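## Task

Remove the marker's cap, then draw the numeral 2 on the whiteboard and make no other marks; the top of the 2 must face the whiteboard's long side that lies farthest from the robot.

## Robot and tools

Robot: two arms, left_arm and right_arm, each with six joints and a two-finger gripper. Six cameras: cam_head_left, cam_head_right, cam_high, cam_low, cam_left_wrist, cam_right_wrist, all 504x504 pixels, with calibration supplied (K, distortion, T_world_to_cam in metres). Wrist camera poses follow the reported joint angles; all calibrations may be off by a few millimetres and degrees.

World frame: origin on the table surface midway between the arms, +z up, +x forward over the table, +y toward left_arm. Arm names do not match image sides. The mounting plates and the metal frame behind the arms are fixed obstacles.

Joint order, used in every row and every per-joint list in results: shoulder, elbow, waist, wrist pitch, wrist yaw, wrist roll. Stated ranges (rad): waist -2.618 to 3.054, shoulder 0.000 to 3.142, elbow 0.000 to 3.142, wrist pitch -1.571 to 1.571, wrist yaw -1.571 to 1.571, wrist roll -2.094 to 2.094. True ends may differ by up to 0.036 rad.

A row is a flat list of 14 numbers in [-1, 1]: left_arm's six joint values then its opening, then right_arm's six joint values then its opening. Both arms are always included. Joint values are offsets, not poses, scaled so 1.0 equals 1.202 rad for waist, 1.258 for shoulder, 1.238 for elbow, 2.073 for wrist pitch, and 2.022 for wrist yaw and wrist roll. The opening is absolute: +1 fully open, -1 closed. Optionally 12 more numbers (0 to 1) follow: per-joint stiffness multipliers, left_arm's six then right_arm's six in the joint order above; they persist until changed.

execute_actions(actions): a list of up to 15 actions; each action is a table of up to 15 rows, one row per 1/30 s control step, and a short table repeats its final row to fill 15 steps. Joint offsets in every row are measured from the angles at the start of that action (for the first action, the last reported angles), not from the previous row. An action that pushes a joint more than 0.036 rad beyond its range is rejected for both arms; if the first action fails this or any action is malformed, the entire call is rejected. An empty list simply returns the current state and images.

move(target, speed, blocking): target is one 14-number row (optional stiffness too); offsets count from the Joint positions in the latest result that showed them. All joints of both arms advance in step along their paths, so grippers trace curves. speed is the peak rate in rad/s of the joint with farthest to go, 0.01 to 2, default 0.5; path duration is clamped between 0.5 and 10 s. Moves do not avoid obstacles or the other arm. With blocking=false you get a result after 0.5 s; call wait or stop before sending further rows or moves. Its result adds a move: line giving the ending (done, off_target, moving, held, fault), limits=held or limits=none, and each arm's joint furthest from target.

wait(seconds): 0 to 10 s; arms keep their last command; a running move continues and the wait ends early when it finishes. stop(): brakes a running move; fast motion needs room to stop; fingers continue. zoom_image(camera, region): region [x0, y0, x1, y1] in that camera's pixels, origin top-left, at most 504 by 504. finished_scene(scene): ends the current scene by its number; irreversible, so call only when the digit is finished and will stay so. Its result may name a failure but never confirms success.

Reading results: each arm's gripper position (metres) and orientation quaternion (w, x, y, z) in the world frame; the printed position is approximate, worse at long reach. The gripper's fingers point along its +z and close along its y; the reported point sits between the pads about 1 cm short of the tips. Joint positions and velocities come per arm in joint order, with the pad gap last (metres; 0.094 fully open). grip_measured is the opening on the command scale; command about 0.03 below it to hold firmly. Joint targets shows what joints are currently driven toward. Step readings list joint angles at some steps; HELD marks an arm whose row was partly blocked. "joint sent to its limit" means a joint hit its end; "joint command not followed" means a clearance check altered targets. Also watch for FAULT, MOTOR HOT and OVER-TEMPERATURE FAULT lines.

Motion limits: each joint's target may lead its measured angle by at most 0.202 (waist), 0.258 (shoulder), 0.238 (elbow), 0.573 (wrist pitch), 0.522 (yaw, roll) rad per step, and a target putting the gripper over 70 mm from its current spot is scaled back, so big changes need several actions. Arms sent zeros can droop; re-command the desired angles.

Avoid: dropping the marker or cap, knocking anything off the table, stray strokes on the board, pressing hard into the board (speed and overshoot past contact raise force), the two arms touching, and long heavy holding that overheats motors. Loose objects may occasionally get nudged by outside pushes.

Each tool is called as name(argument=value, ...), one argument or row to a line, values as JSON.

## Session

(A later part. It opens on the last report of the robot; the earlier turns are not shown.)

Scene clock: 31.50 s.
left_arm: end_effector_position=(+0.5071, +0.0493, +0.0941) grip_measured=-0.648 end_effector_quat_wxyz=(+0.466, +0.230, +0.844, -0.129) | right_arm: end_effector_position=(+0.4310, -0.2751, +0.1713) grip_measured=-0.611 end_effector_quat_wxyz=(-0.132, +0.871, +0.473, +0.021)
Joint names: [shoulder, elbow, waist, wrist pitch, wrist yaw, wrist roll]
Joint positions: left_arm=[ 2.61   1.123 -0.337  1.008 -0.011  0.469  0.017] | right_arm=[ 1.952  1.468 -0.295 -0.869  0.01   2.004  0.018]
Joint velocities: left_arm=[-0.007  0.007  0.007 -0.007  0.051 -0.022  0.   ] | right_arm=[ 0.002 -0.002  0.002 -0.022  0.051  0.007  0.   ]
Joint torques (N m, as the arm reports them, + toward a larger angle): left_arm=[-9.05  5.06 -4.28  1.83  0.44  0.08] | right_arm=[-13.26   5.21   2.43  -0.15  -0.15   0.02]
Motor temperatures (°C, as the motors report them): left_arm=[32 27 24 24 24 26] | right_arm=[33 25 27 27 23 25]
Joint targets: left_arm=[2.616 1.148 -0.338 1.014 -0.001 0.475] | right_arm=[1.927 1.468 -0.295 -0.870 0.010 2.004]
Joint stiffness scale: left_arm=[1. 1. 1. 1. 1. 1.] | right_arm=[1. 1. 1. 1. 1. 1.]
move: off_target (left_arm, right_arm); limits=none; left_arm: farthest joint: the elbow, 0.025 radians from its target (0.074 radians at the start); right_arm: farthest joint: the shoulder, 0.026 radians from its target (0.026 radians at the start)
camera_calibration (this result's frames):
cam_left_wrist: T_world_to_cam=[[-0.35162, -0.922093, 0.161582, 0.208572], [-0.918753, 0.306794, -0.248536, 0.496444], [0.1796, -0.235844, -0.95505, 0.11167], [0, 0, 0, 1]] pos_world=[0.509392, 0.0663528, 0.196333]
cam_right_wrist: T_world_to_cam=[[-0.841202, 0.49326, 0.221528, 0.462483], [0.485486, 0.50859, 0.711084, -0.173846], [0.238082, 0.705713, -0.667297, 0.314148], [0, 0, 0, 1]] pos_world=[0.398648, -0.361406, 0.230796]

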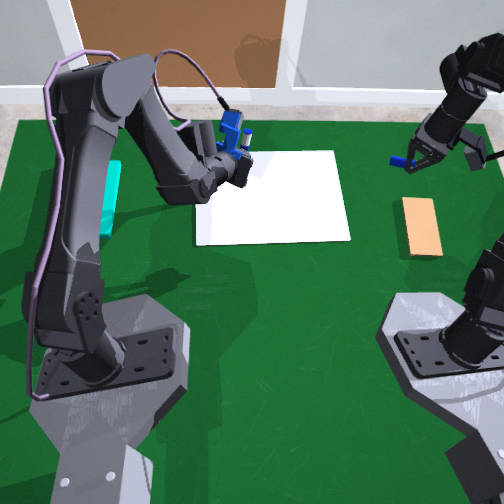

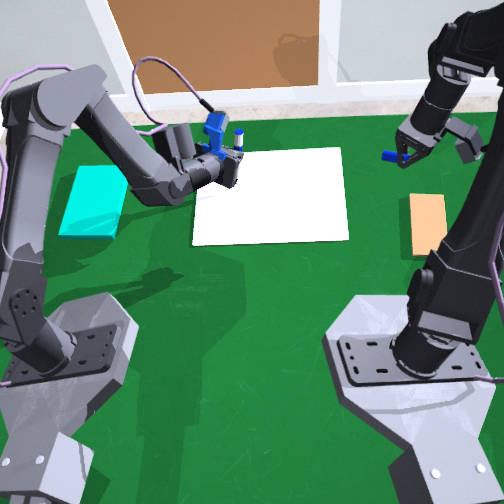

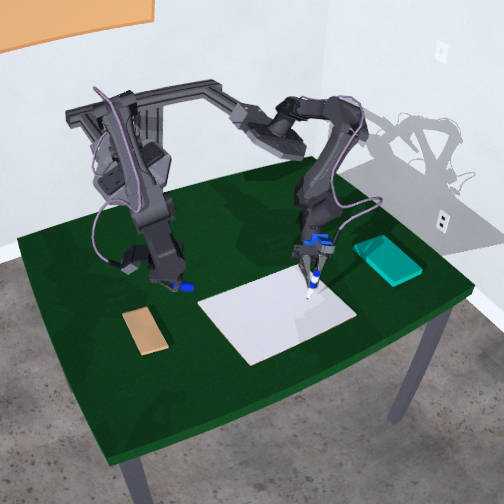

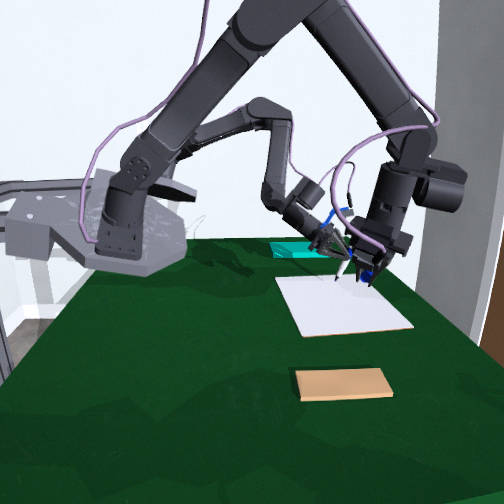

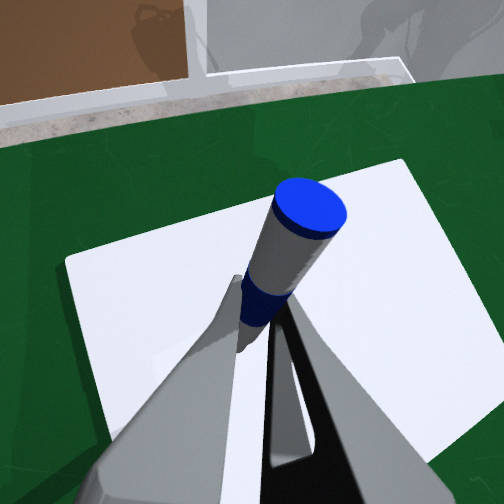

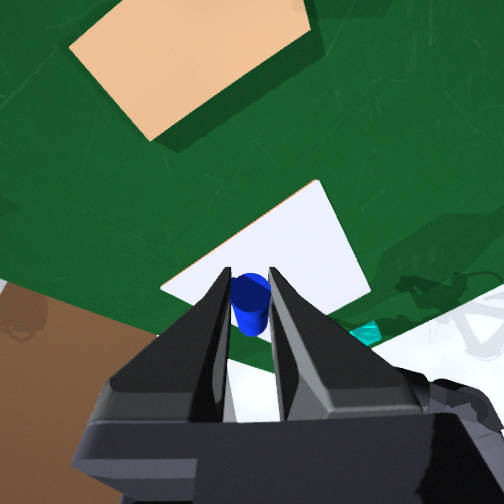

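execute_actions(
  actions=[
    [[0.012,0.024,0.002,0.004,0.005,0.003,-0.75,-0.02,0,0,0,0,0,-0.73],[0.02,0.029,0.004,0.006,0.005,0.003,-0.75,-0.02,0,0,0,0,0,-0.73],[0.028,0.034,0.006,0.008,0.005,0.003,-0.75,-0.02,0,0,0,0,0,-0.73],[0.035,0.039,0.008,0.009,0.005,0.003,-0.75,-0.02,0,0,0,0,0,-0.73],[0.041,0.043,0.009,0.010,0.005,0.003,-0.75,-0.02,0,0,0,0,0,-0.73]],
  ],
)

zoom_image(
  camera="cam_low",
  region=[300,240,380,300],
)

Scene clock: 32.40 s.
left_arm: end_effector_position=(+0.5098, +0.0512, +0.0818) grip_measured=-0.648 end_effector_quat_wxyz=(+0.467, +0.225, +0.846, -0.125) | right_arm: end_effector_position=(+0.4314, -0.2751, +0.1713) grip_measured=-0.611 end_effector_quat_wxyz=(-0.132, +0.871, +0.473, +0.021)
Joint names: [shoulder, elbow, waist, wrist pitch, wrist yaw, wrist roll]
Joint positions: left_arm=[ 2.653  1.156 -0.324  1.023 -0.011  0.469  0.017] | right_arm=[ 1.952  1.468 -0.295 -0.867  0.01   2.004  0.018]
Joint velocities: left_arm=[-0.007  0.007 -0.012 -0.066 -0.037  0.007 -0.   ] | right_arm=[ 0.002 -0.002 -0.007 -0.081 -0.007 -0.081 -0.   ]
Joint torques (N m, as the arm reports them, + toward a larger angle): left_arm=[-8.86  4.67 -4.4   1.84  0.39  0.11] | right_arm=[-13.26   5.22   2.35  -0.13  -0.15   0.01]
Motor temperatures (°C, as the motors report them): left_arm=[32 27 24 25 24 26] | right_arm=[33 25 27 27 23 25]
Joint targets: left_arm=[2.661 1.176 -0.326 1.028 -0.001 0.475] | right_arm=[1.927 1.468 -0.295 -0.869 0.010 2.004]
Joint stiffness scale: left_arm=[1. 1. 1. 1. 1. 1.] | right_arm=[1. 1. 1. 1. 1. 1.]
Step readings (joint positions):
0: left_arm=[2.610 1.123 -0.337 1.008 -0.011 0.469] | right_arm=[1.952 1.468 -0.295 -0.869 0.010 2.004]
1: left_arm=[2.610 1.123 -0.337 1.008 -0.011 0.469] | right_arm=[1.952 1.468 -0.295 -0.868 0.010 2.004]
2: left_arm=[2.611 1.125 -0.337 1.009 -0.011 0.469] | right_arm=[1.952 1.468 -0.295 -0.868 0.010 2.004]
4: left_arm=[2.623 1.138 -0.334 1.015 -0.011 0.469] | right_arm=[1.952 1.468 -0.295 -0.868 0.010 2.004]
8: left_arm=[2.647 1.156 -0.326 1.021 -0.011 0.469] | right_arm=[1.952 1.468 -0.295 -0.867 0.010 2.004]
15: Joint positions above
camera_calibration (this result's frames):
cam_left_wrist: T_world_to_cam=[[-0.33906, -0.927064, 0.159972, 0.207229], [-0.922966, 0.294881, -0.247343, 0.497989], [0.18213, -0.231513, -0.955631, 0.0984267], [0, 0, 0, 1]] pos_world=[0.511964, 0.0680539, 0.184083]
cam_right_wrist: T_world_to_cam=[[-0.84134, 0.493625, 0.220183, 0.463221], [0.484636, 0.508575, 0.711673, -0.173708], [0.23932, 0.705468, -0.667113, 0.313428], [0, 0, 0, 1]] pos_world=[0.398902, -0.361428, 0.230722]

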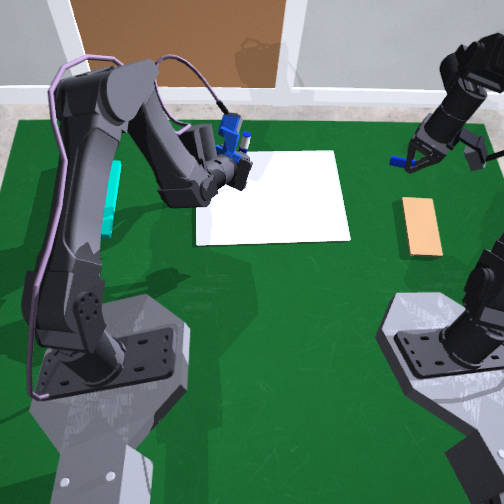

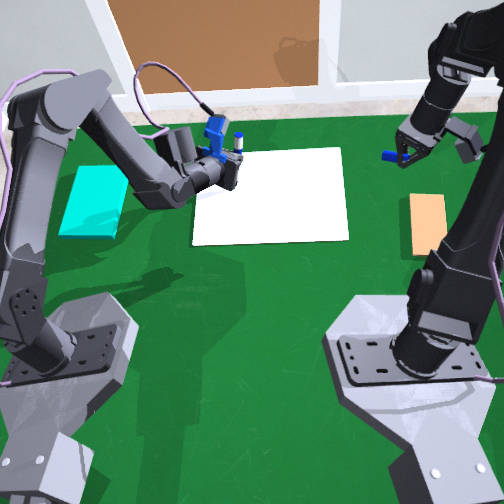

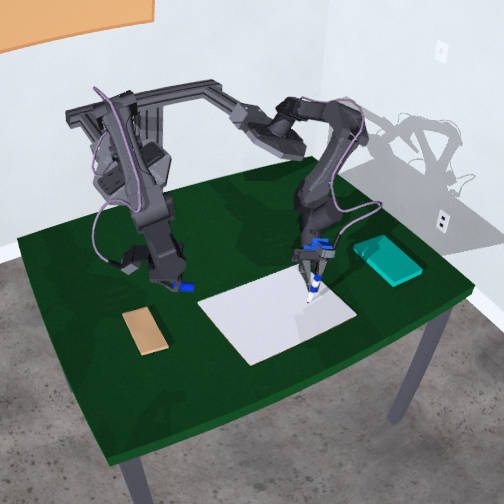

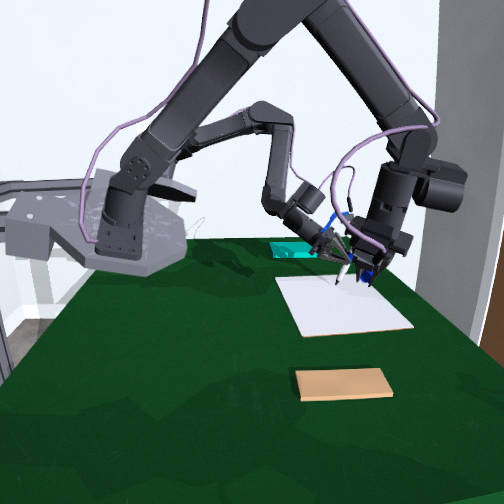

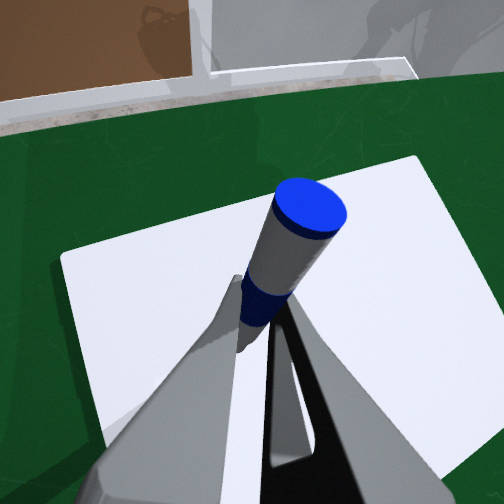

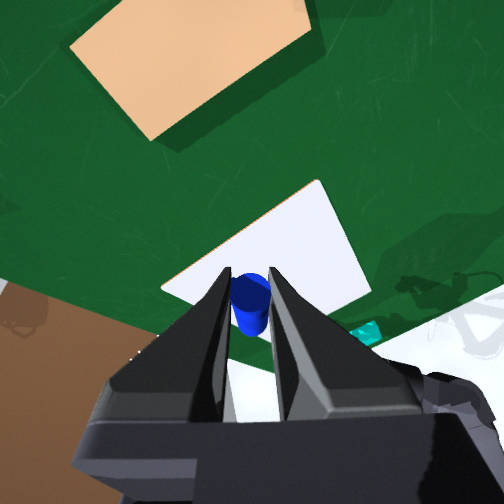

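Region (300, 240, 380, 300) of cam_low's 504x504 image, scaled by 6.300, with more detail than that image has; it fills the top 378 rows of this view, and the rest is white.

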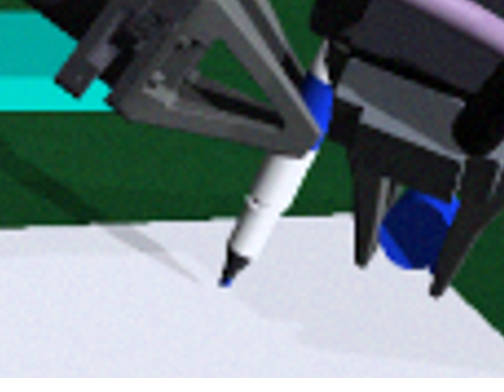

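execute_actions(
  actions=[
    [[0.010,0.018,0,0.003,0.005,0.003,-0.75,-0.02,0,0,0,0,0,-0.73],[0.015,0.022,0.001,0.004,0.005,0.003,-0.75,-0.02,0,0,0,0,0,-0.73],[0.021,0.026,0.002,0.005,0.005,0.003,-0.75,-0.02,0,0,0,0,0,-0.73]],
  ],
)

zoom_image(
  camera="cam_low",
  region=[310,260,360,300],
)

Scene clock: 33.10 s.
left_arm: end_effector_position=(+0.5096, +0.0496, +0.0781) grip_measured=-0.648 end_effector_quat_wxyz=(+0.467, +0.225, +0.846, -0.125) | right_arm: end_effector_position=(+0.4318, -0.2752, +0.1712) grip_measured=-0.611 end_effector_quat_wxyz=(-0.132, +0.871, +0.473, +0.022)
Joint names: [shoulder, elbow, waist, wrist pitch, wrist yaw, wrist roll]
Joint positions: left_arm=[ 2.669  1.167 -0.324  1.028 -0.011  0.469  0.017] | right_arm=[ 1.952  1.468 -0.295 -0.866  0.01   2.004  0.018]
Joint velocities: left_arm=[-0.012  0.007  0.002  0.022 -0.007  0.022 -0.001] | right_arm=[ 0.017 -0.007  0.012  0.022 -0.051  0.066 -0.   ]
Joint torques (N m, as the arm reports them, + toward a larger angle): left_arm=[-8.8   4.66 -4.03  1.8   0.44  0.1 ] | right_arm=[-13.25   5.22   2.37  -0.14  -0.12   0.01]
Motor temperatures (°C, as the motors report them): left_arm=[32 27 24 25 24 26] | right_arm=[33 25 27 27 23 25]
Joint targets: left_arm=[2.680 1.188 -0.322 1.033 -0.001 0.475] | right_arm=[1.927 1.468 -0.295 -0.867 0.010 2.004]
Joint stiffness scale: left_arm=[1. 1. 1. 1. 1. 1.] | right_arm=[1. 1. 1. 1. 1. 1.]
Step readings (joint positions):
0: left_arm=[2.653 1.156 -0.324 1.023 -0.011 0.469] | right_arm=[1.952 1.468 -0.295 -0.867 0.010 2.004]
1: left_arm=[2.653 1.156 -0.324 1.023 -0.011 0.469] | right_arm=[1.952 1.468 -0.295 -0.867 0.010 2.004]
2: left_arm=[2.653 1.156 -0.324 1.023 -0.011 0.469] | right_arm=[1.952 1.468 -0.295 -0.867 0.010 2.004]
4: left_arm=[2.658 1.161 -0.324 1.026 -0.011 0.469] | right_arm=[1.952 1.468 -0.295 -0.866 0.010 2.004]
8: left_arm=[2.667 1.167 -0.324 1.028 -0.011 0.469] | right_arm=[1.952 1.468 -0.295 -0.866 0.010 2.004]
15: Joint positions above
camera_calibration (this result's frames):
cam_left_wrist: T_world_to_cam=[[-0.338976, -0.927099, 0.159943, 0.206257], [-0.922926, 0.294721, -0.247683, 0.497359], [0.182488, -0.231574, -0.955548, 0.0943707], [0, 0, 0, 1]] pos_world=[0.511721, 0.0664929, 0.180374]
cam_right_wrist: T_world_to_cam=[[-0.841477, 0.493991, 0.218839, 0.463959], [0.483786, 0.508561, 0.712262, -0.173569], [0.240558, 0.705223, -0.666928, 0.312708], [0, 0, 0, 1]] pos_world=[0.399156, -0.36145, 0.230648]

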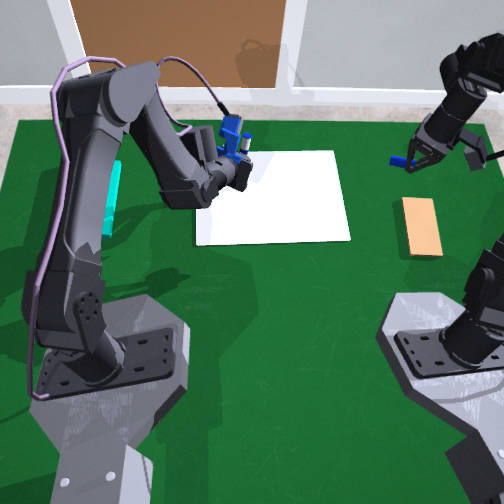

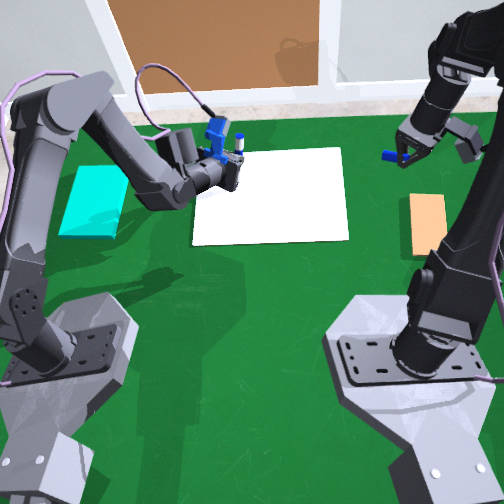

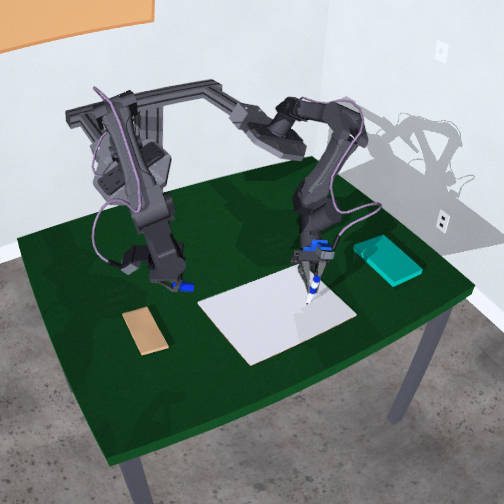

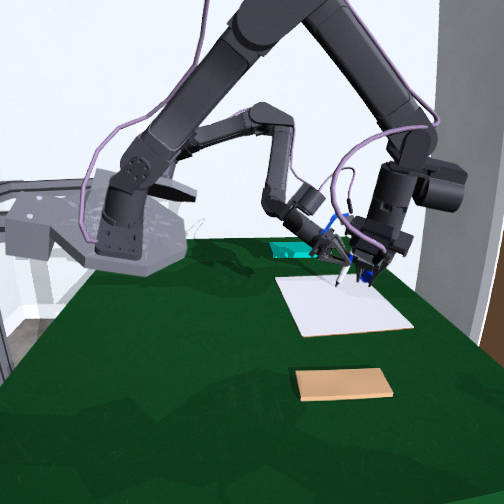

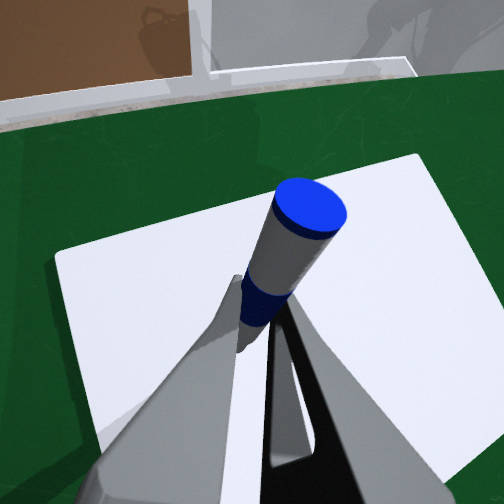

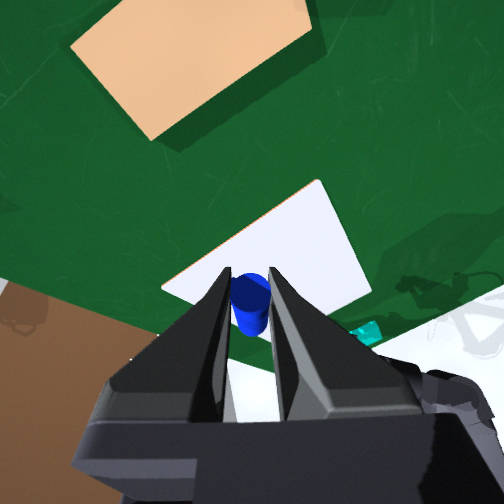

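Region (310, 260, 360, 300) of cam_low's 504x504 image, scaled by 10.080, with more detail than that image has; it fills the top 403 rows of this view, and the rest is white.

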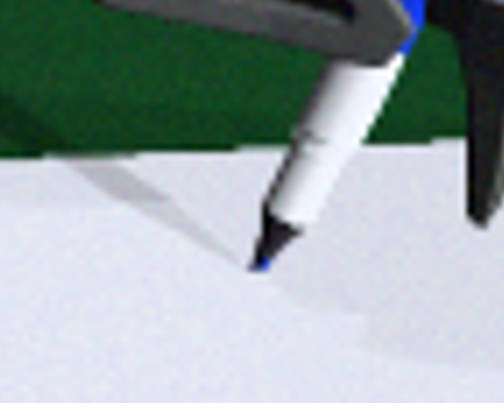

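execute_actions(
  actions=[
    [[0.018,0.022,-0.008,-0.006,0.005,0.003,-0.75,-0.02,0,0,0,0,0,-0.73],[0.020,0.029,-0.010,-0.009,0.005,0.003,-0.75,-0.02,0,0,0,0,0,-0.73],[0.022,0.035,-0.011,-0.011,0.005,0.003,-0.75,-0.02,0,0,0,0,0,-0.73],[0.024,0.042,-0.013,-0.014,0.005,0.003,-0.75,-0.02,0,0,0,0,0,-0.73],[0.026,0.048,-0.014,-0.017,0.005,0.003,-0.75,-0.02,0,0,0,0,0,-0.73],[0.028,0.055,-0.016,-0.020,0.005,0.003,-0.75,-0.02,0,0,0,0,0,-0.73],[0.030,0.061,-0.017,-0.022,0.005,0.003,-0.75,-0.02,0,0,0,0,0,-0.73],[0.032,0.068,-0.019,-0.025,0.005,0.003,-0.75,-0.02,0,0,0,0,0,-0.73],[0.034,0.074,-0.020,-0.028,0.005,0.003,-0.75,-0.02,0,0,0,0,0,-0.73],[0.036,0.081,-0.022,-0.031,0.005,0.003,-0.75,-0.02,0,0,0,0,0,-0.73],[0.038,0.087,-0.023,-0.033,0.005,0.003,-0.75,-0.02,0,0,0,0,0,-0.73],[0.040,0.094,-0.025,-0.036,0.005,0.003,-0.75,-0.02,0,0,0,0,0,-0.73]],
  ],
)

zoom_image(
  camera="cam_low",
  region=[300,250,380,310],
)

Scene clock: 35.03 s.
left_arm: end_effector_position=(+0.5257, +0.0348, +0.0789) grip_measured=-0.648 end_effector_quat_wxyz=(+0.474, +0.228, +0.840, -0.128) | right_arm: end_effector_position=(+0.4320, -0.2752, +0.1712) grip_measured=-0.611 end_effector_quat_wxyz=(-0.131, +0.871, +0.473, +0.022)
Joint names: [shoulder, elbow, waist, wrist pitch, wrist yaw, wrist roll]
Joint positions: left_arm=[ 2.704  1.262 -0.341  0.981 -0.01   0.469  0.017] | right_arm=[ 1.952  1.468 -0.295 -0.865  0.01   2.004  0.018]
Joint velocities: left_arm=[ 0.017  0.051 -0.027 -0.095 -0.022 -0.037 -0.   ] | right_arm=[ 0.007  0.012 -0.017  0.007  0.095  0.007  0.   ]
Joint torques (N m, as the arm reports them, + toward a larger angle): left_arm=[-8.94  4.93 -5.35  1.61  0.43  0.08] | right_arm=[-13.3    5.22   2.37  -0.13  -0.13   0.02]
Motor temperatures (°C, as the motors report them): left_arm=[32 27 24 25 24 26] | right_arm=[34 25 27 27 23 25]
Joint targets: left_arm=[2.719 1.283 -0.354 0.954 -0.001 0.475] | right_arm=[1.927 1.468 -0.295 -0.866 0.010 2.004]
Joint stiffness scale: left_arm=[1. 1. 1. 1. 1. 1.] | right_arm=[1. 1. 1. 1. 1. 1.]
Step readings (joint positions):
0: left_arm=[2.669 1.167 -0.324 1.028 -0.011 0.469] | right_arm=[1.952 1.468 -0.295 -0.866 0.010 2.004]
1: left_arm=[2.669 1.167 -0.324 1.028 -0.011 0.469] | right_arm=[1.952 1.468 -0.295 -0.866 0.010 2.004]
2: left_arm=[2.672 1.170 -0.324 1.028 -0.011 0.469] | right_arm=[1.952 1.468 -0.295 -0.866 0.010 2.004]
4: left_arm=[2.678 1.182 -0.325 1.026 -0.011 0.469] | right_arm=[1.952 1.468 -0.295 -0.865 0.010 2.004]
8: left_arm=[2.689 1.216 -0.330 1.013 -0.010 0.469] | right_arm=[1.952 1.468 -0.295 -0.865 0.010 2.004]
15: Joint positions above
camera_calibration (this result's frames):
cam_left_wrist: T_world_to_cam=[[-0.35162, -0.922249, 0.160687, 0.204314], [-0.915297, 0.302667, -0.265751, 0.513917], [0.196454, -0.240519, -0.950556, 0.081281], [0, 0, 0, 1]] pos_world=[0.52626, 0.0524316, 0.181006]
cam_right_wrist: T_world_to_cam=[[-0.841578, 0.494264, 0.21783, 0.464512], [0.483148, 0.508551, 0.712702, -0.173464], [0.241486, 0.705038, -0.666788, 0.312167], [0, 0, 0, 1]] pos_world=[0.399347, -0.361466, 0.230592]

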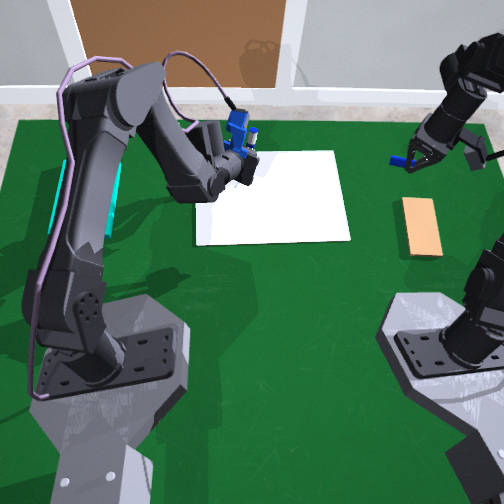

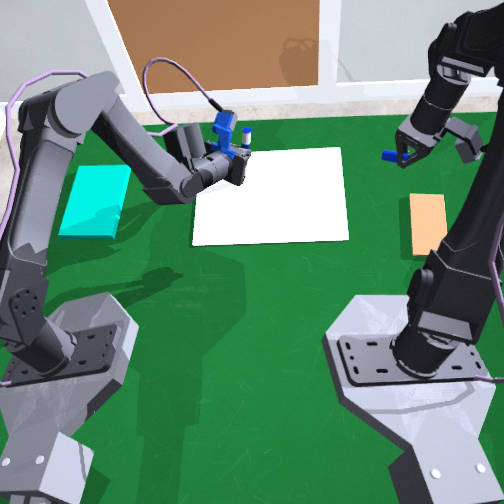

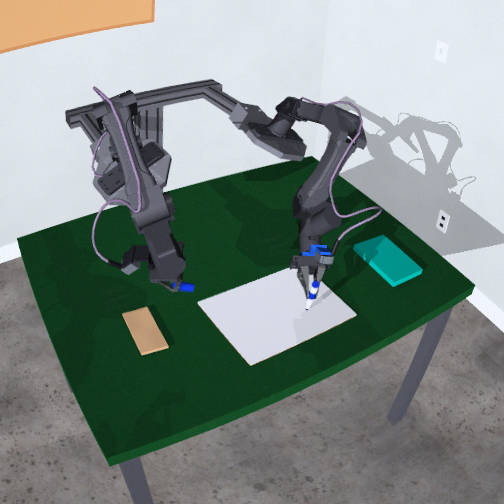

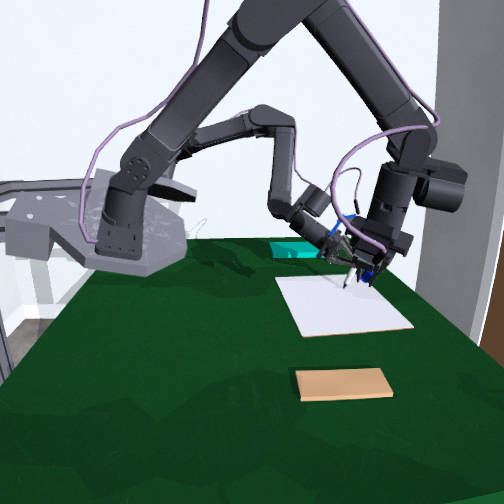

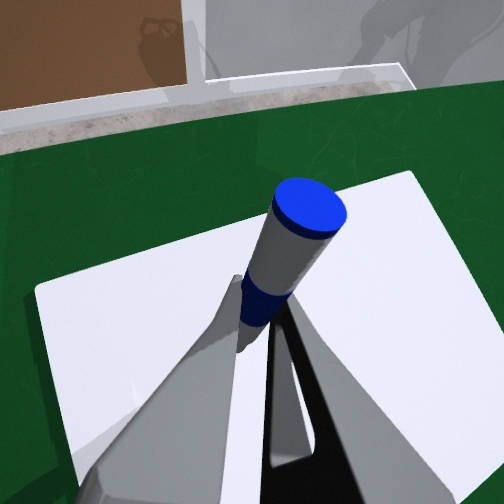

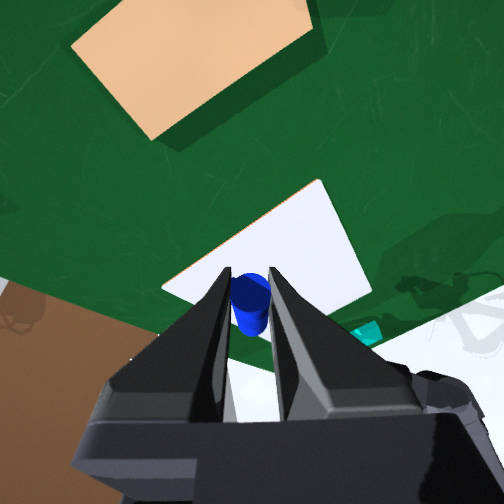

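Region (300, 250, 380, 310) of cam_low's 504x504 image, scaled by 6.300, with more detail than that image has; it fills the top 378 rows of this view, and the rest is white.

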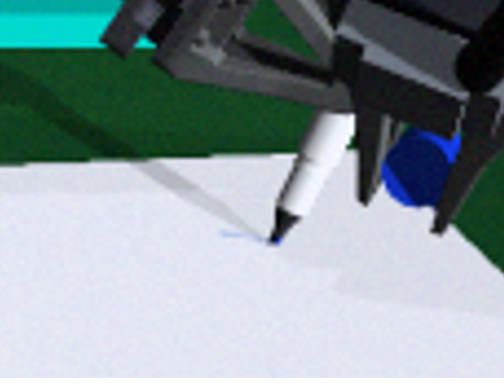

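execute_actions(
  actions=[
    [[0.022,0.021,-0.013,-0.013,0.005,0.003,-0.75,-0.02,0,0,0,0,0,-0.73],[0.025,0.024,-0.016,-0.014,0.005,0.003,-0.75,-0.02,0,0,0,0,0,-0.73],[0.027,0.028,-0.019,-0.015,0.005,0.003,-0.75,-0.02,0,0,0,0,0,-0.73],[0.030,0.031,-0.022,-0.017,0.005,0.003,-0.75,-0.02,0,0,0,0,0,-0.73],[0.032,0.034,-0.024,-0.018,0.005,0.003,-0.75,-0.02,0,0,0,0,0,-0.73],[0.035,0.038,-0.027,-0.019,0.005,0.003,-0.75,-0.02,0,0,0,0,0,-0.73],[0.037,0.041,-0.030,-0.020,0.005,0.003,-0.75,-0.02,0,0,0,0,0,-0.73],[0.040,0.044,-0.033,-0.021,0.005,0.003,-0.75,-0.02,0,0,0,0,0,-0.73],[0.042,0.048,-0.036,-0.022,0.005,0.003,-0.75,-0.02,0,0,0,0,0,-0.73],[0.045,0.051,-0.038,-0.024,0.005,0.003,-0.75,-0.02,0,0,0,0,0,-0.73],[0.047,0.054,-0.041,-0.025,0.005,0.003,-0.75,-0.02,0,0,0,0,0,-0.73],[0.050,0.058,-0.044,-0.026,0.005,0.003,-0.75,-0.02,0,0,0,0,0,-0.73]],
  ],
)

zoom_image(
  camera="cam_low",
  region=[300,250,380,310],
)

Scene clock: 36.20 s.
left_arm: end_effector_position=(+0.5233, +0.0084, +0.0786) grip_measured=-0.648 end_effector_quat_wxyz=(+0.478, +0.245, +0.832, -0.139) | right_arm: end_effector_position=(+0.4323, -0.2753, +0.1712) grip_measured=-0.611 end_effector_quat_wxyz=(-0.131, +0.871, +0.473, +0.023)
Joint names: [shoulder, elbow, waist, wrist pitch, wrist yaw, wrist roll]
Joint positions: left_arm=[ 2.746  1.315 -0.382  0.966 -0.01   0.473  0.017] | right_arm=[ 1.952  1.468 -0.295 -0.863  0.01   2.004  0.018]
Joint velocities: left_arm=[ 0.012  0.002 -0.051  0.007 -0.007  0.007 -0.001] | right_arm=[-0.002  0.012 -0.002 -0.007  0.051  0.081  0.   ]
Joint torques (N m, as the arm reports them, + toward a larger angle): left_arm=[-8.91  5.06 -5.13  1.37  0.43  0.12] | right_arm=[-13.22   5.24   2.35  -0.14  -0.13   0.02]
Motor temperatures (°C, as the motors report them): left_arm=[32 27 24 25 24 26] | right_arm=[34 25 27 27 23 25]
Joint targets: left_arm=[2.767 1.333 -0.394 0.927 -0.000 0.475] | right_arm=[1.927 1.468 -0.295 -0.865 0.010 2.004]
Joint stiffness scale: left_arm=[1. 1. 1. 1. 1. 1.] | right_arm=[1. 1. 1. 1. 1. 1.]
Step readings (joint positions):
0: left_arm=[2.704 1.262 -0.342 0.977 -0.010 0.469] | right_arm=[1.952 1.468 -0.295 -0.865 0.010 2.004]
1: left_arm=[2.705 1.263 -0.342 0.977 -0.010 0.469] | right_arm=[1.952 1.468 -0.295 -0.865 0.010 2.004]
2: left_arm=[2.708 1.266 -0.342 0.977 -0.010 0.470] | right_arm=[1.952 1.468 -0.295 -0.864 0.010 2.004]
4: left_arm=[2.713 1.274 -0.344 0.977 -0.010 0.471] | right_arm=[1.952 1.468 -0.295 -0.864 0.010 2.004]
8: left_arm=[2.726 1.292 -0.357 0.976 -0.010 0.472] | right_arm=[1.952 1.468 -0.295 -0.863 0.010 2.004]
15: Joint positions above
camera_calibration (this result's frames):
cam_left_wrist: T_world_to_cam=[[-0.390828, -0.90615, 0.161694, 0.199427], [-0.898882, 0.337913, -0.278973, 0.511763], [0.198153, -0.254374, -0.946588, 0.074028], [0, 0, 0, 1]] pos_world=[0.523287, 0.0266104, 0.180596]
cam_right_wrist: T_world_to_cam=[[-0.841677, 0.494538, 0.216821, 0.465064], [0.482509, 0.508541, 0.713142, -0.173358], [0.242414, 0.704854, -0.666646, 0.311626], [0, 0, 0, 1]] pos_world=[0.399538, -0.361483, 0.230537]

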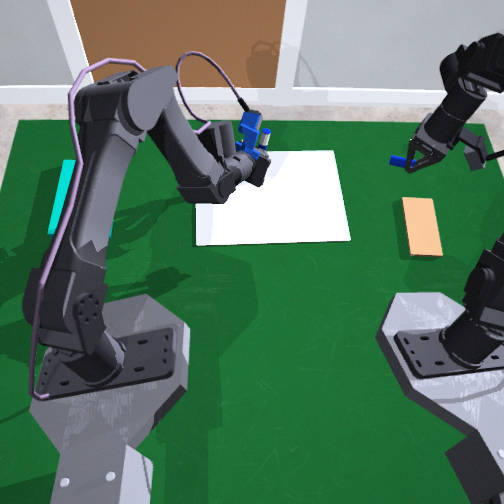

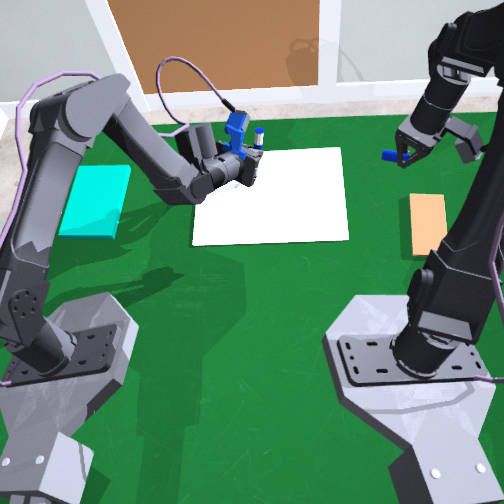

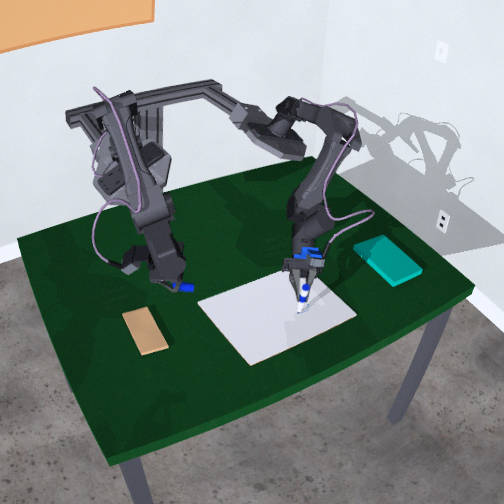

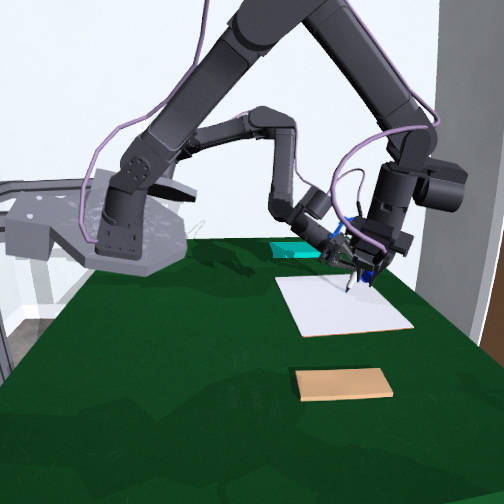

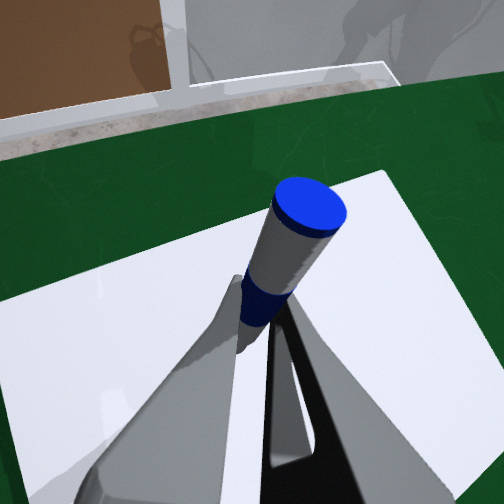

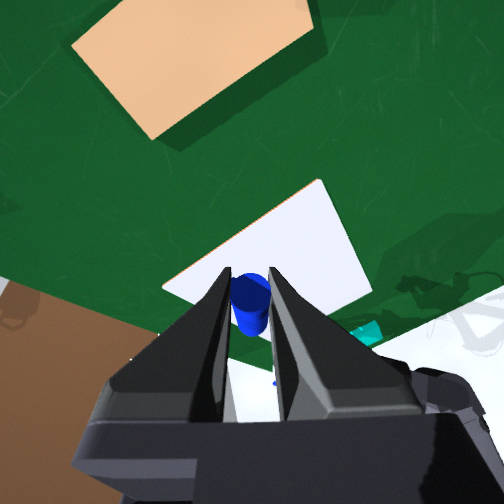

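Region (300, 250, 380, 310) of cam_low's 504x504 image, scaled by 6.300, with more detail than that image has; it fills the top 378 rows of this view, and the rest is white.

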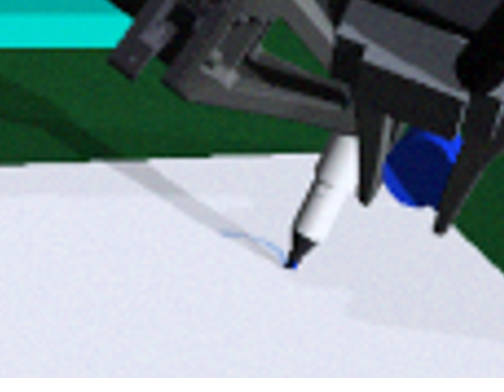

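execute_actions(
  actions=[
    [[0.019,-0.004,-0.012,-0.016,0.005,0.002,-0.75,-0.02,0,0,0,0,0,-0.73],[0.020,-0.012,-0.014,-0.014,0.005,0.002,-0.75,-0.02,0,0,0,0,0,-0.73],[0.021,-0.016,-0.017,-0.012,0.005,0.002,-0.75,-0.02,0,0,0,0,0,-0.73],[0.023,-0.019,-0.019,-0.010,0.005,0.002,-0.75,-0.02,0,0,0,0,0,-0.73],[0.024,-0.021,-0.021,-0.009,0.005,0.002,-0.75,-0.02,0,0,0,0,0,-0.73],[0.025,-0.023,-0.024,-0.007,0.005,0.002,-0.75,-0.02,0,0,0,0,0,-0.73],[0.027,-0.025,-0.026,-0.005,0.005,0.002,-0.75,-0.02,0,0,0,0,0,-0.73],[0.028,-0.027,-0.029,-0.003,0.005,0.002,-0.75,-0.02,0,0,0,0,0,-0.73],[0.029,-0.029,-0.031,-0.002,0.005,0.002,-0.75,-0.02,0,0,0,0,0,-0.73],[0.031,-0.031,-0.033,0,0.005,0.002,-0.75,-0.02,0,0,0,0,0,-0.73],[0.032,-0.033,-0.036,0.002,0.005,0.002,-0.75,-0.02,0,0,0,0,0,-0.73],[0.033,-0.035,-0.038,0.004,0.005,0.002,-0.75,-0.02,0,0,0,0,0,-0.73]],
  ],
)

zoom_image(
  camera="cam_low",
  region=[300,250,380,310],
)

Scene clock: 37.53 s.
left_arm: end_effector_position=(+0.5076, -0.0092, +0.0785) grip_measured=-0.648 end_effector_quat_wxyz=(+0.478, +0.260, +0.826, -0.149) | right_arm: end_effector_position=(+0.4327, -0.2753, +0.1711) grip_measured=-0.611 end_effector_quat_wxyz=(-0.130, +0.871, +0.473, +0.023)
Joint names: [shoulder, elbow, waist, wrist pitch, wrist yaw, wrist roll]
Joint positions: left_arm=[ 2.764  1.296 -0.416  0.995 -0.01   0.475  0.017] | right_arm=[ 1.952  1.468 -0.295 -0.862  0.01   2.004  0.018]
Joint velocities: left_arm=[ 0.027 -0.012 -0.042 -0.007 -0.037 -0.022 -0.   ] | right_arm=[ 0.002 -0.012 -0.012 -0.081 -0.022 -0.022  0.   ]
Joint torques (N m, as the arm reports them, + toward a larger angle): left_arm=[-8.66  1.96 -5.12  1.51  0.44  0.02] | right_arm=[-13.28   5.24   2.36  -0.13  -0.14   0.02]
Motor temperatures (°C, as the motors report them): left_arm=[32 27 24 25 24 26] | right_arm=[34 25 27 27 23 25]
Joint targets: left_arm=[2.787 1.271 -0.427 0.975 -0.000 0.477] | right_arm=[1.927 1.468 -0.295 -0.863 0.010 2.004]
Joint stiffness scale: left_arm=[1. 1. 1. 1. 1. 1.] | right_arm=[1. 1. 1. 1. 1. 1.]
Step readings (joint positions):
0: left_arm=[2.747 1.316 -0.383 0.965 -0.010 0.473] | right_arm=[1.952 1.468 -0.295 -0.863 0.010 2.004]
1: left_arm=[2.747 1.316 -0.383 0.965 -0.010 0.473] | right_arm=[1.952 1.468 -0.295 -0.863 0.010 2.004]
2: left_arm=[2.747 1.316 -0.383 0.965 -0.010 0.473] | right_arm=[1.952 1.468 -0.295 -0.863 0.010 2.004]
4: left_arm=[2.747 1.316 -0.384 0.965 -0.010 0.473] | right_arm=[1.952 1.468 -0.295 -0.863 0.010 2.004]
8: left_arm=[2.754 1.314 -0.393 0.973 -0.010 0.474] | right_arm=[1.952 1.468 -0.295 -0.862 0.010 2.004]
15: Joint positions above
camera_calibration (this result's frames):
cam_left_wrist: T_world_to_cam=[[-0.42469, -0.890591, 0.162745, 0.194623], [-0.884287, 0.369518, -0.285469, 0.497033], [0.194099, -0.265149, -0.944469, 0.0743752], [0, 0, 0, 1]] pos_world=[0.507738, 0.00938701, 0.180459]
cam_right_wrist: T_world_to_cam=[[-0.841809, 0.494903, 0.215475, 0.4658], [0.481656, 0.508528, 0.713727, -0.173216], [0.24365, 0.704607, -0.666456, 0.310904], [0, 0, 0, 1]] pos_world=[0.399793, -0.361505, 0.230464]

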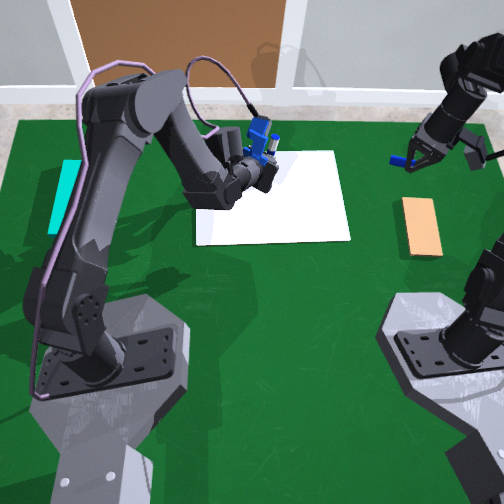

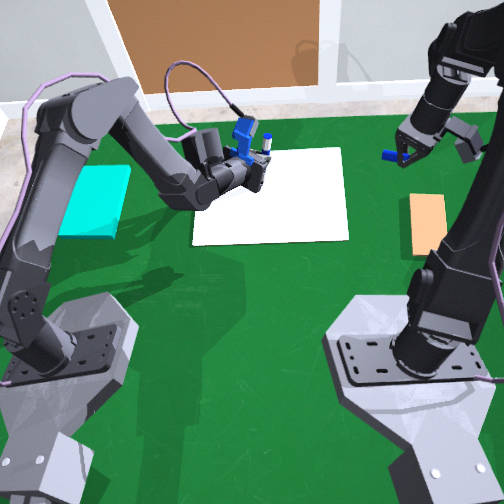

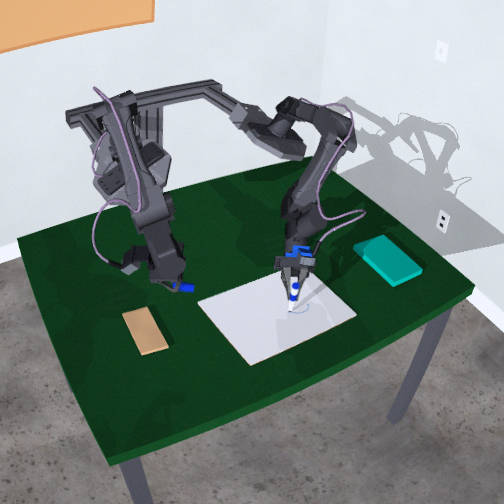

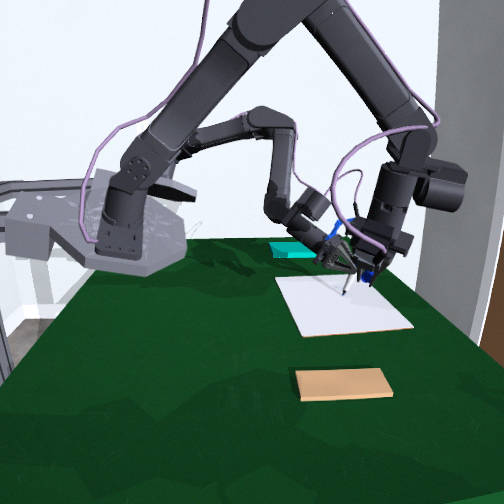

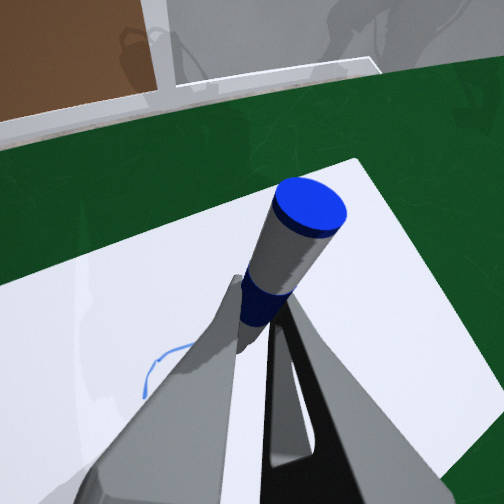

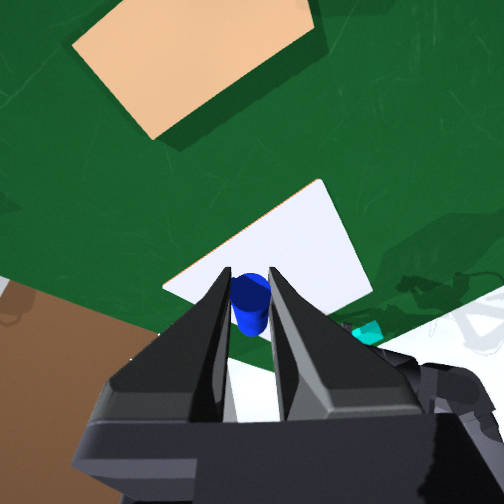

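Region (300, 250, 380, 310) of cam_low's 504x504 image, scaled by 6.300, with more detail than that image has; it fills the top 378 rows of this view, and the rest is white.

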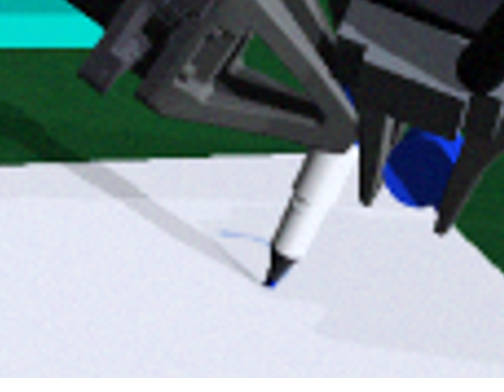

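execute_actions(
  actions=[
    [[0.010,-0.024,-0.009,-0.006,0.005,0.001,-0.75,-0.02,0,0,0,0,0,-0.73],[0.002,-0.031,-0.009,-0.002,0.005,0.001,-0.75,-0.02,0,0,0,0,0,-0.73],[-0.005,-0.038,-0.009,0.001,0.005,0.001,-0.75,-0.02,0,0,0,0,0,-0.73],[-0.010,-0.045,-0.009,0.004,0.005,0.001,-0.75,-0.02,0,0,0,0,0,-0.73],[-0.012,-0.052,-0.009,0.008,0.005,0.001,-0.75,-0.02,0,0,0,0,0,-0.73],[-0.013,-0.058,-0.009,0.011,0.005,0.001,-0.75,-0.02,0,0,0,0,0,-0.73],[-0.015,-0.065,-0.009,0.014,0.005,0.001,-0.75,-0.02,0,0,0,0,0,-0.73],[-0.016,-0.072,-0.009,0.018,0.005,0.001,-0.75,-0.02,0,0,0,0,0,-0.73],[-0.018,-0.079,-0.009,0.021,0.005,0.001,-0.75,-0.02,0,0,0,0,0,-0.73],[-0.019,-0.085,-0.009,0.024,0.005,0.001,-0.75,-0.02,0,0,0,0,0,-0.73],[-0.021,-0.092,-0.009,0.028,0.005,0.001,-0.75,-0.02,0,0,0,0,0,-0.73],[-0.022,-0.099,-0.009,0.031,0.005,0.001,-0.75,-0.02,0,0,0,0,0,-0.73]],
  ],
)

zoom_image(
  camera="cam_low",
  region=[290,250,370,310],
)

Scene clock: 38.67 s.
left_arm: end_effector_position=(+0.4865, -0.0031, +0.0785) grip_measured=-0.648 end_effector_quat_wxyz=(+0.476, +0.262, +0.826, -0.152) | right_arm: end_effector_position=(+0.4330, -0.2753, +0.1711) grip_measured=-0.611 end_effector_quat_wxyz=(-0.130, +0.871, +0.473, +0.024)
Joint names: [shoulder, elbow, waist, wrist pitch, wrist yaw, wrist roll]
Joint positions: left_arm=[ 2.746  1.197 -0.418  1.069 -0.004  0.476  0.017] | right_arm=[ 1.952  1.468 -0.295 -0.861  0.01   2.004  0.018]
Joint velocities: left_arm=[ 0.007 -0.037  0.022  0.139  0.051 -0.051  0.   ] | right_arm=[ 0.002 -0.007 -0.007 -0.081  0.022 -0.022 -0.001]
Joint torques (N m, as the arm reports them, + toward a larger angle): left_arm=[-10.16   1.79  -5.04   1.53   0.37   0.02] | right_arm=[-13.27   5.23   2.4   -0.13  -0.11   0.02]
Motor temperatures (°C, as the motors report them): left_arm=[32 27 24 25 24 26] | right_arm=[34 25 27 27 23 25]
Joint targets: left_arm=[2.736 1.173 -0.427 1.060 0.000 0.478] | right_arm=[1.927 1.468 -0.295 -0.862 0.010 2.004]
Joint stiffness scale: left_arm=[1. 1. 1. 1. 1. 1.] | right_arm=[1. 1. 1. 1. 1. 1.]
Step readings (joint positions):
0: left_arm=[2.765 1.295 -0.418 0.997 -0.010 0.476] | right_arm=[1.952 1.468 -0.295 -0.862 0.010 2.004]
1: left_arm=[2.765 1.295 -0.418 0.998 -0.010 0.476] | right_arm=[1.952 1.468 -0.295 -0.862 0.010 2.004]
2: left_arm=[2.765 1.293 -0.418 1.000 -0.010 0.476] | right_arm=[1.952 1.468 -0.295 -0.861 0.010 2.004]
4: left_arm=[2.764 1.282 -0.418 1.011 -0.009 0.476] | right_arm=[1.952 1.468 -0.295 -0.861 0.010 2.004]
8: left_arm=[2.755 1.246 -0.418 1.032 -0.006 0.476] | right_arm=[1.952 1.468 -0.295 -0.861 0.010 2.004]
15: Joint positions above
camera_calibration (this result's frames):
cam_left_wrist: T_world_to_cam=[[-0.431407, -0.886752, 0.16601, 0.194106], [-0.882243, 0.376229, -0.28302, 0.474939], [0.18851, -0.268558, -0.944638, 0.0828775], [0, 0, 0, 1]] pos_world=[0.487127, 0.0156953, 0.180483]
cam_right_wrist: T_world_to_cam=[[-0.841906, 0.495176, 0.214466, 0.466351], [0.481016, 0.508518, 0.714166, -0.173109], [0.244578, 0.704422, -0.666312, 0.310361], [0, 0, 0, 1]] pos_world=[0.399984, -0.361522, 0.23041]

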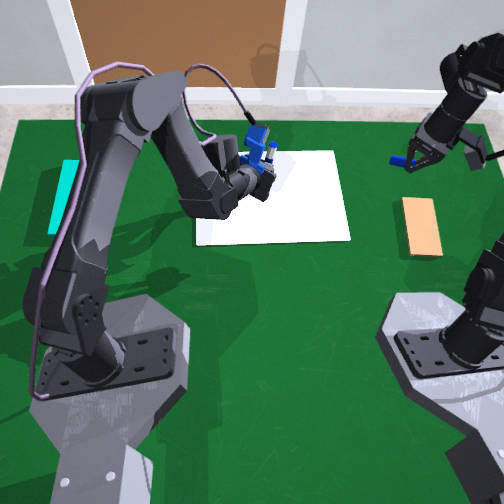

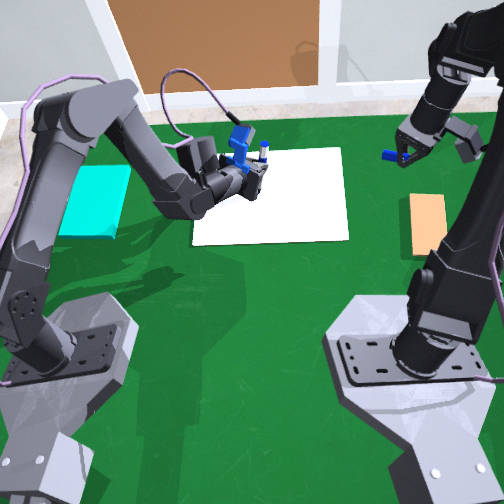

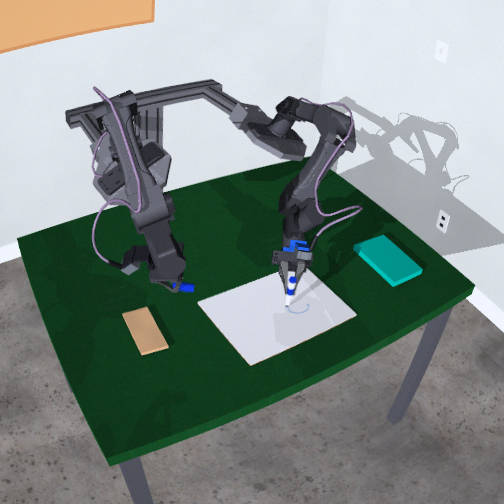

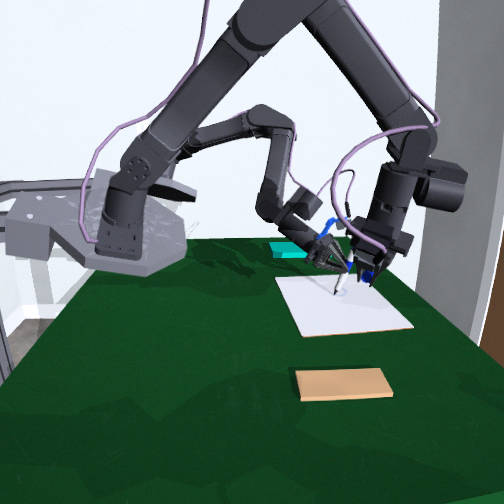

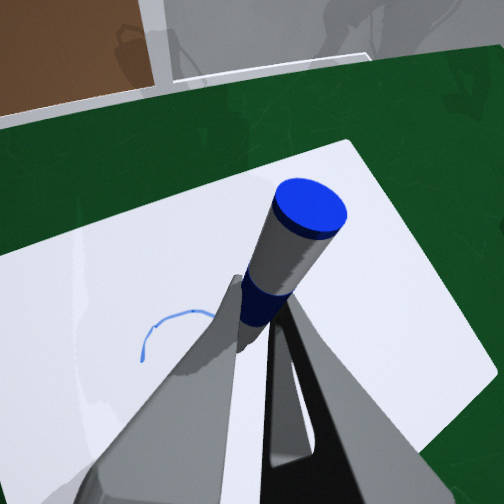

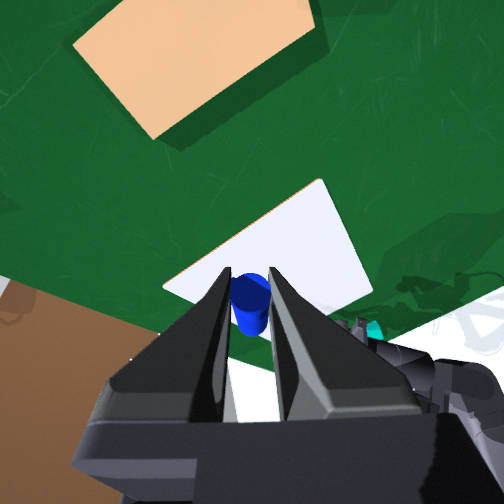

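Region (290, 250, 370, 310) of cam_low's 504x504 image, scaled by 6.300, with more detail than that image has; it fills the top 378 rows of this view, and the rest is white.

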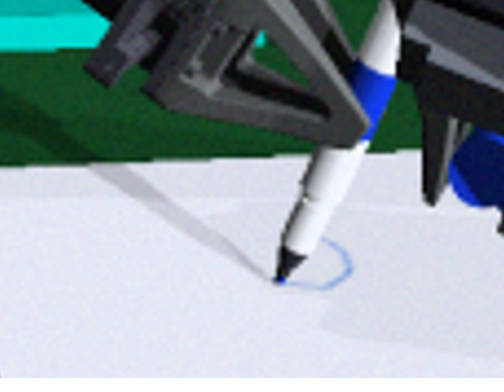

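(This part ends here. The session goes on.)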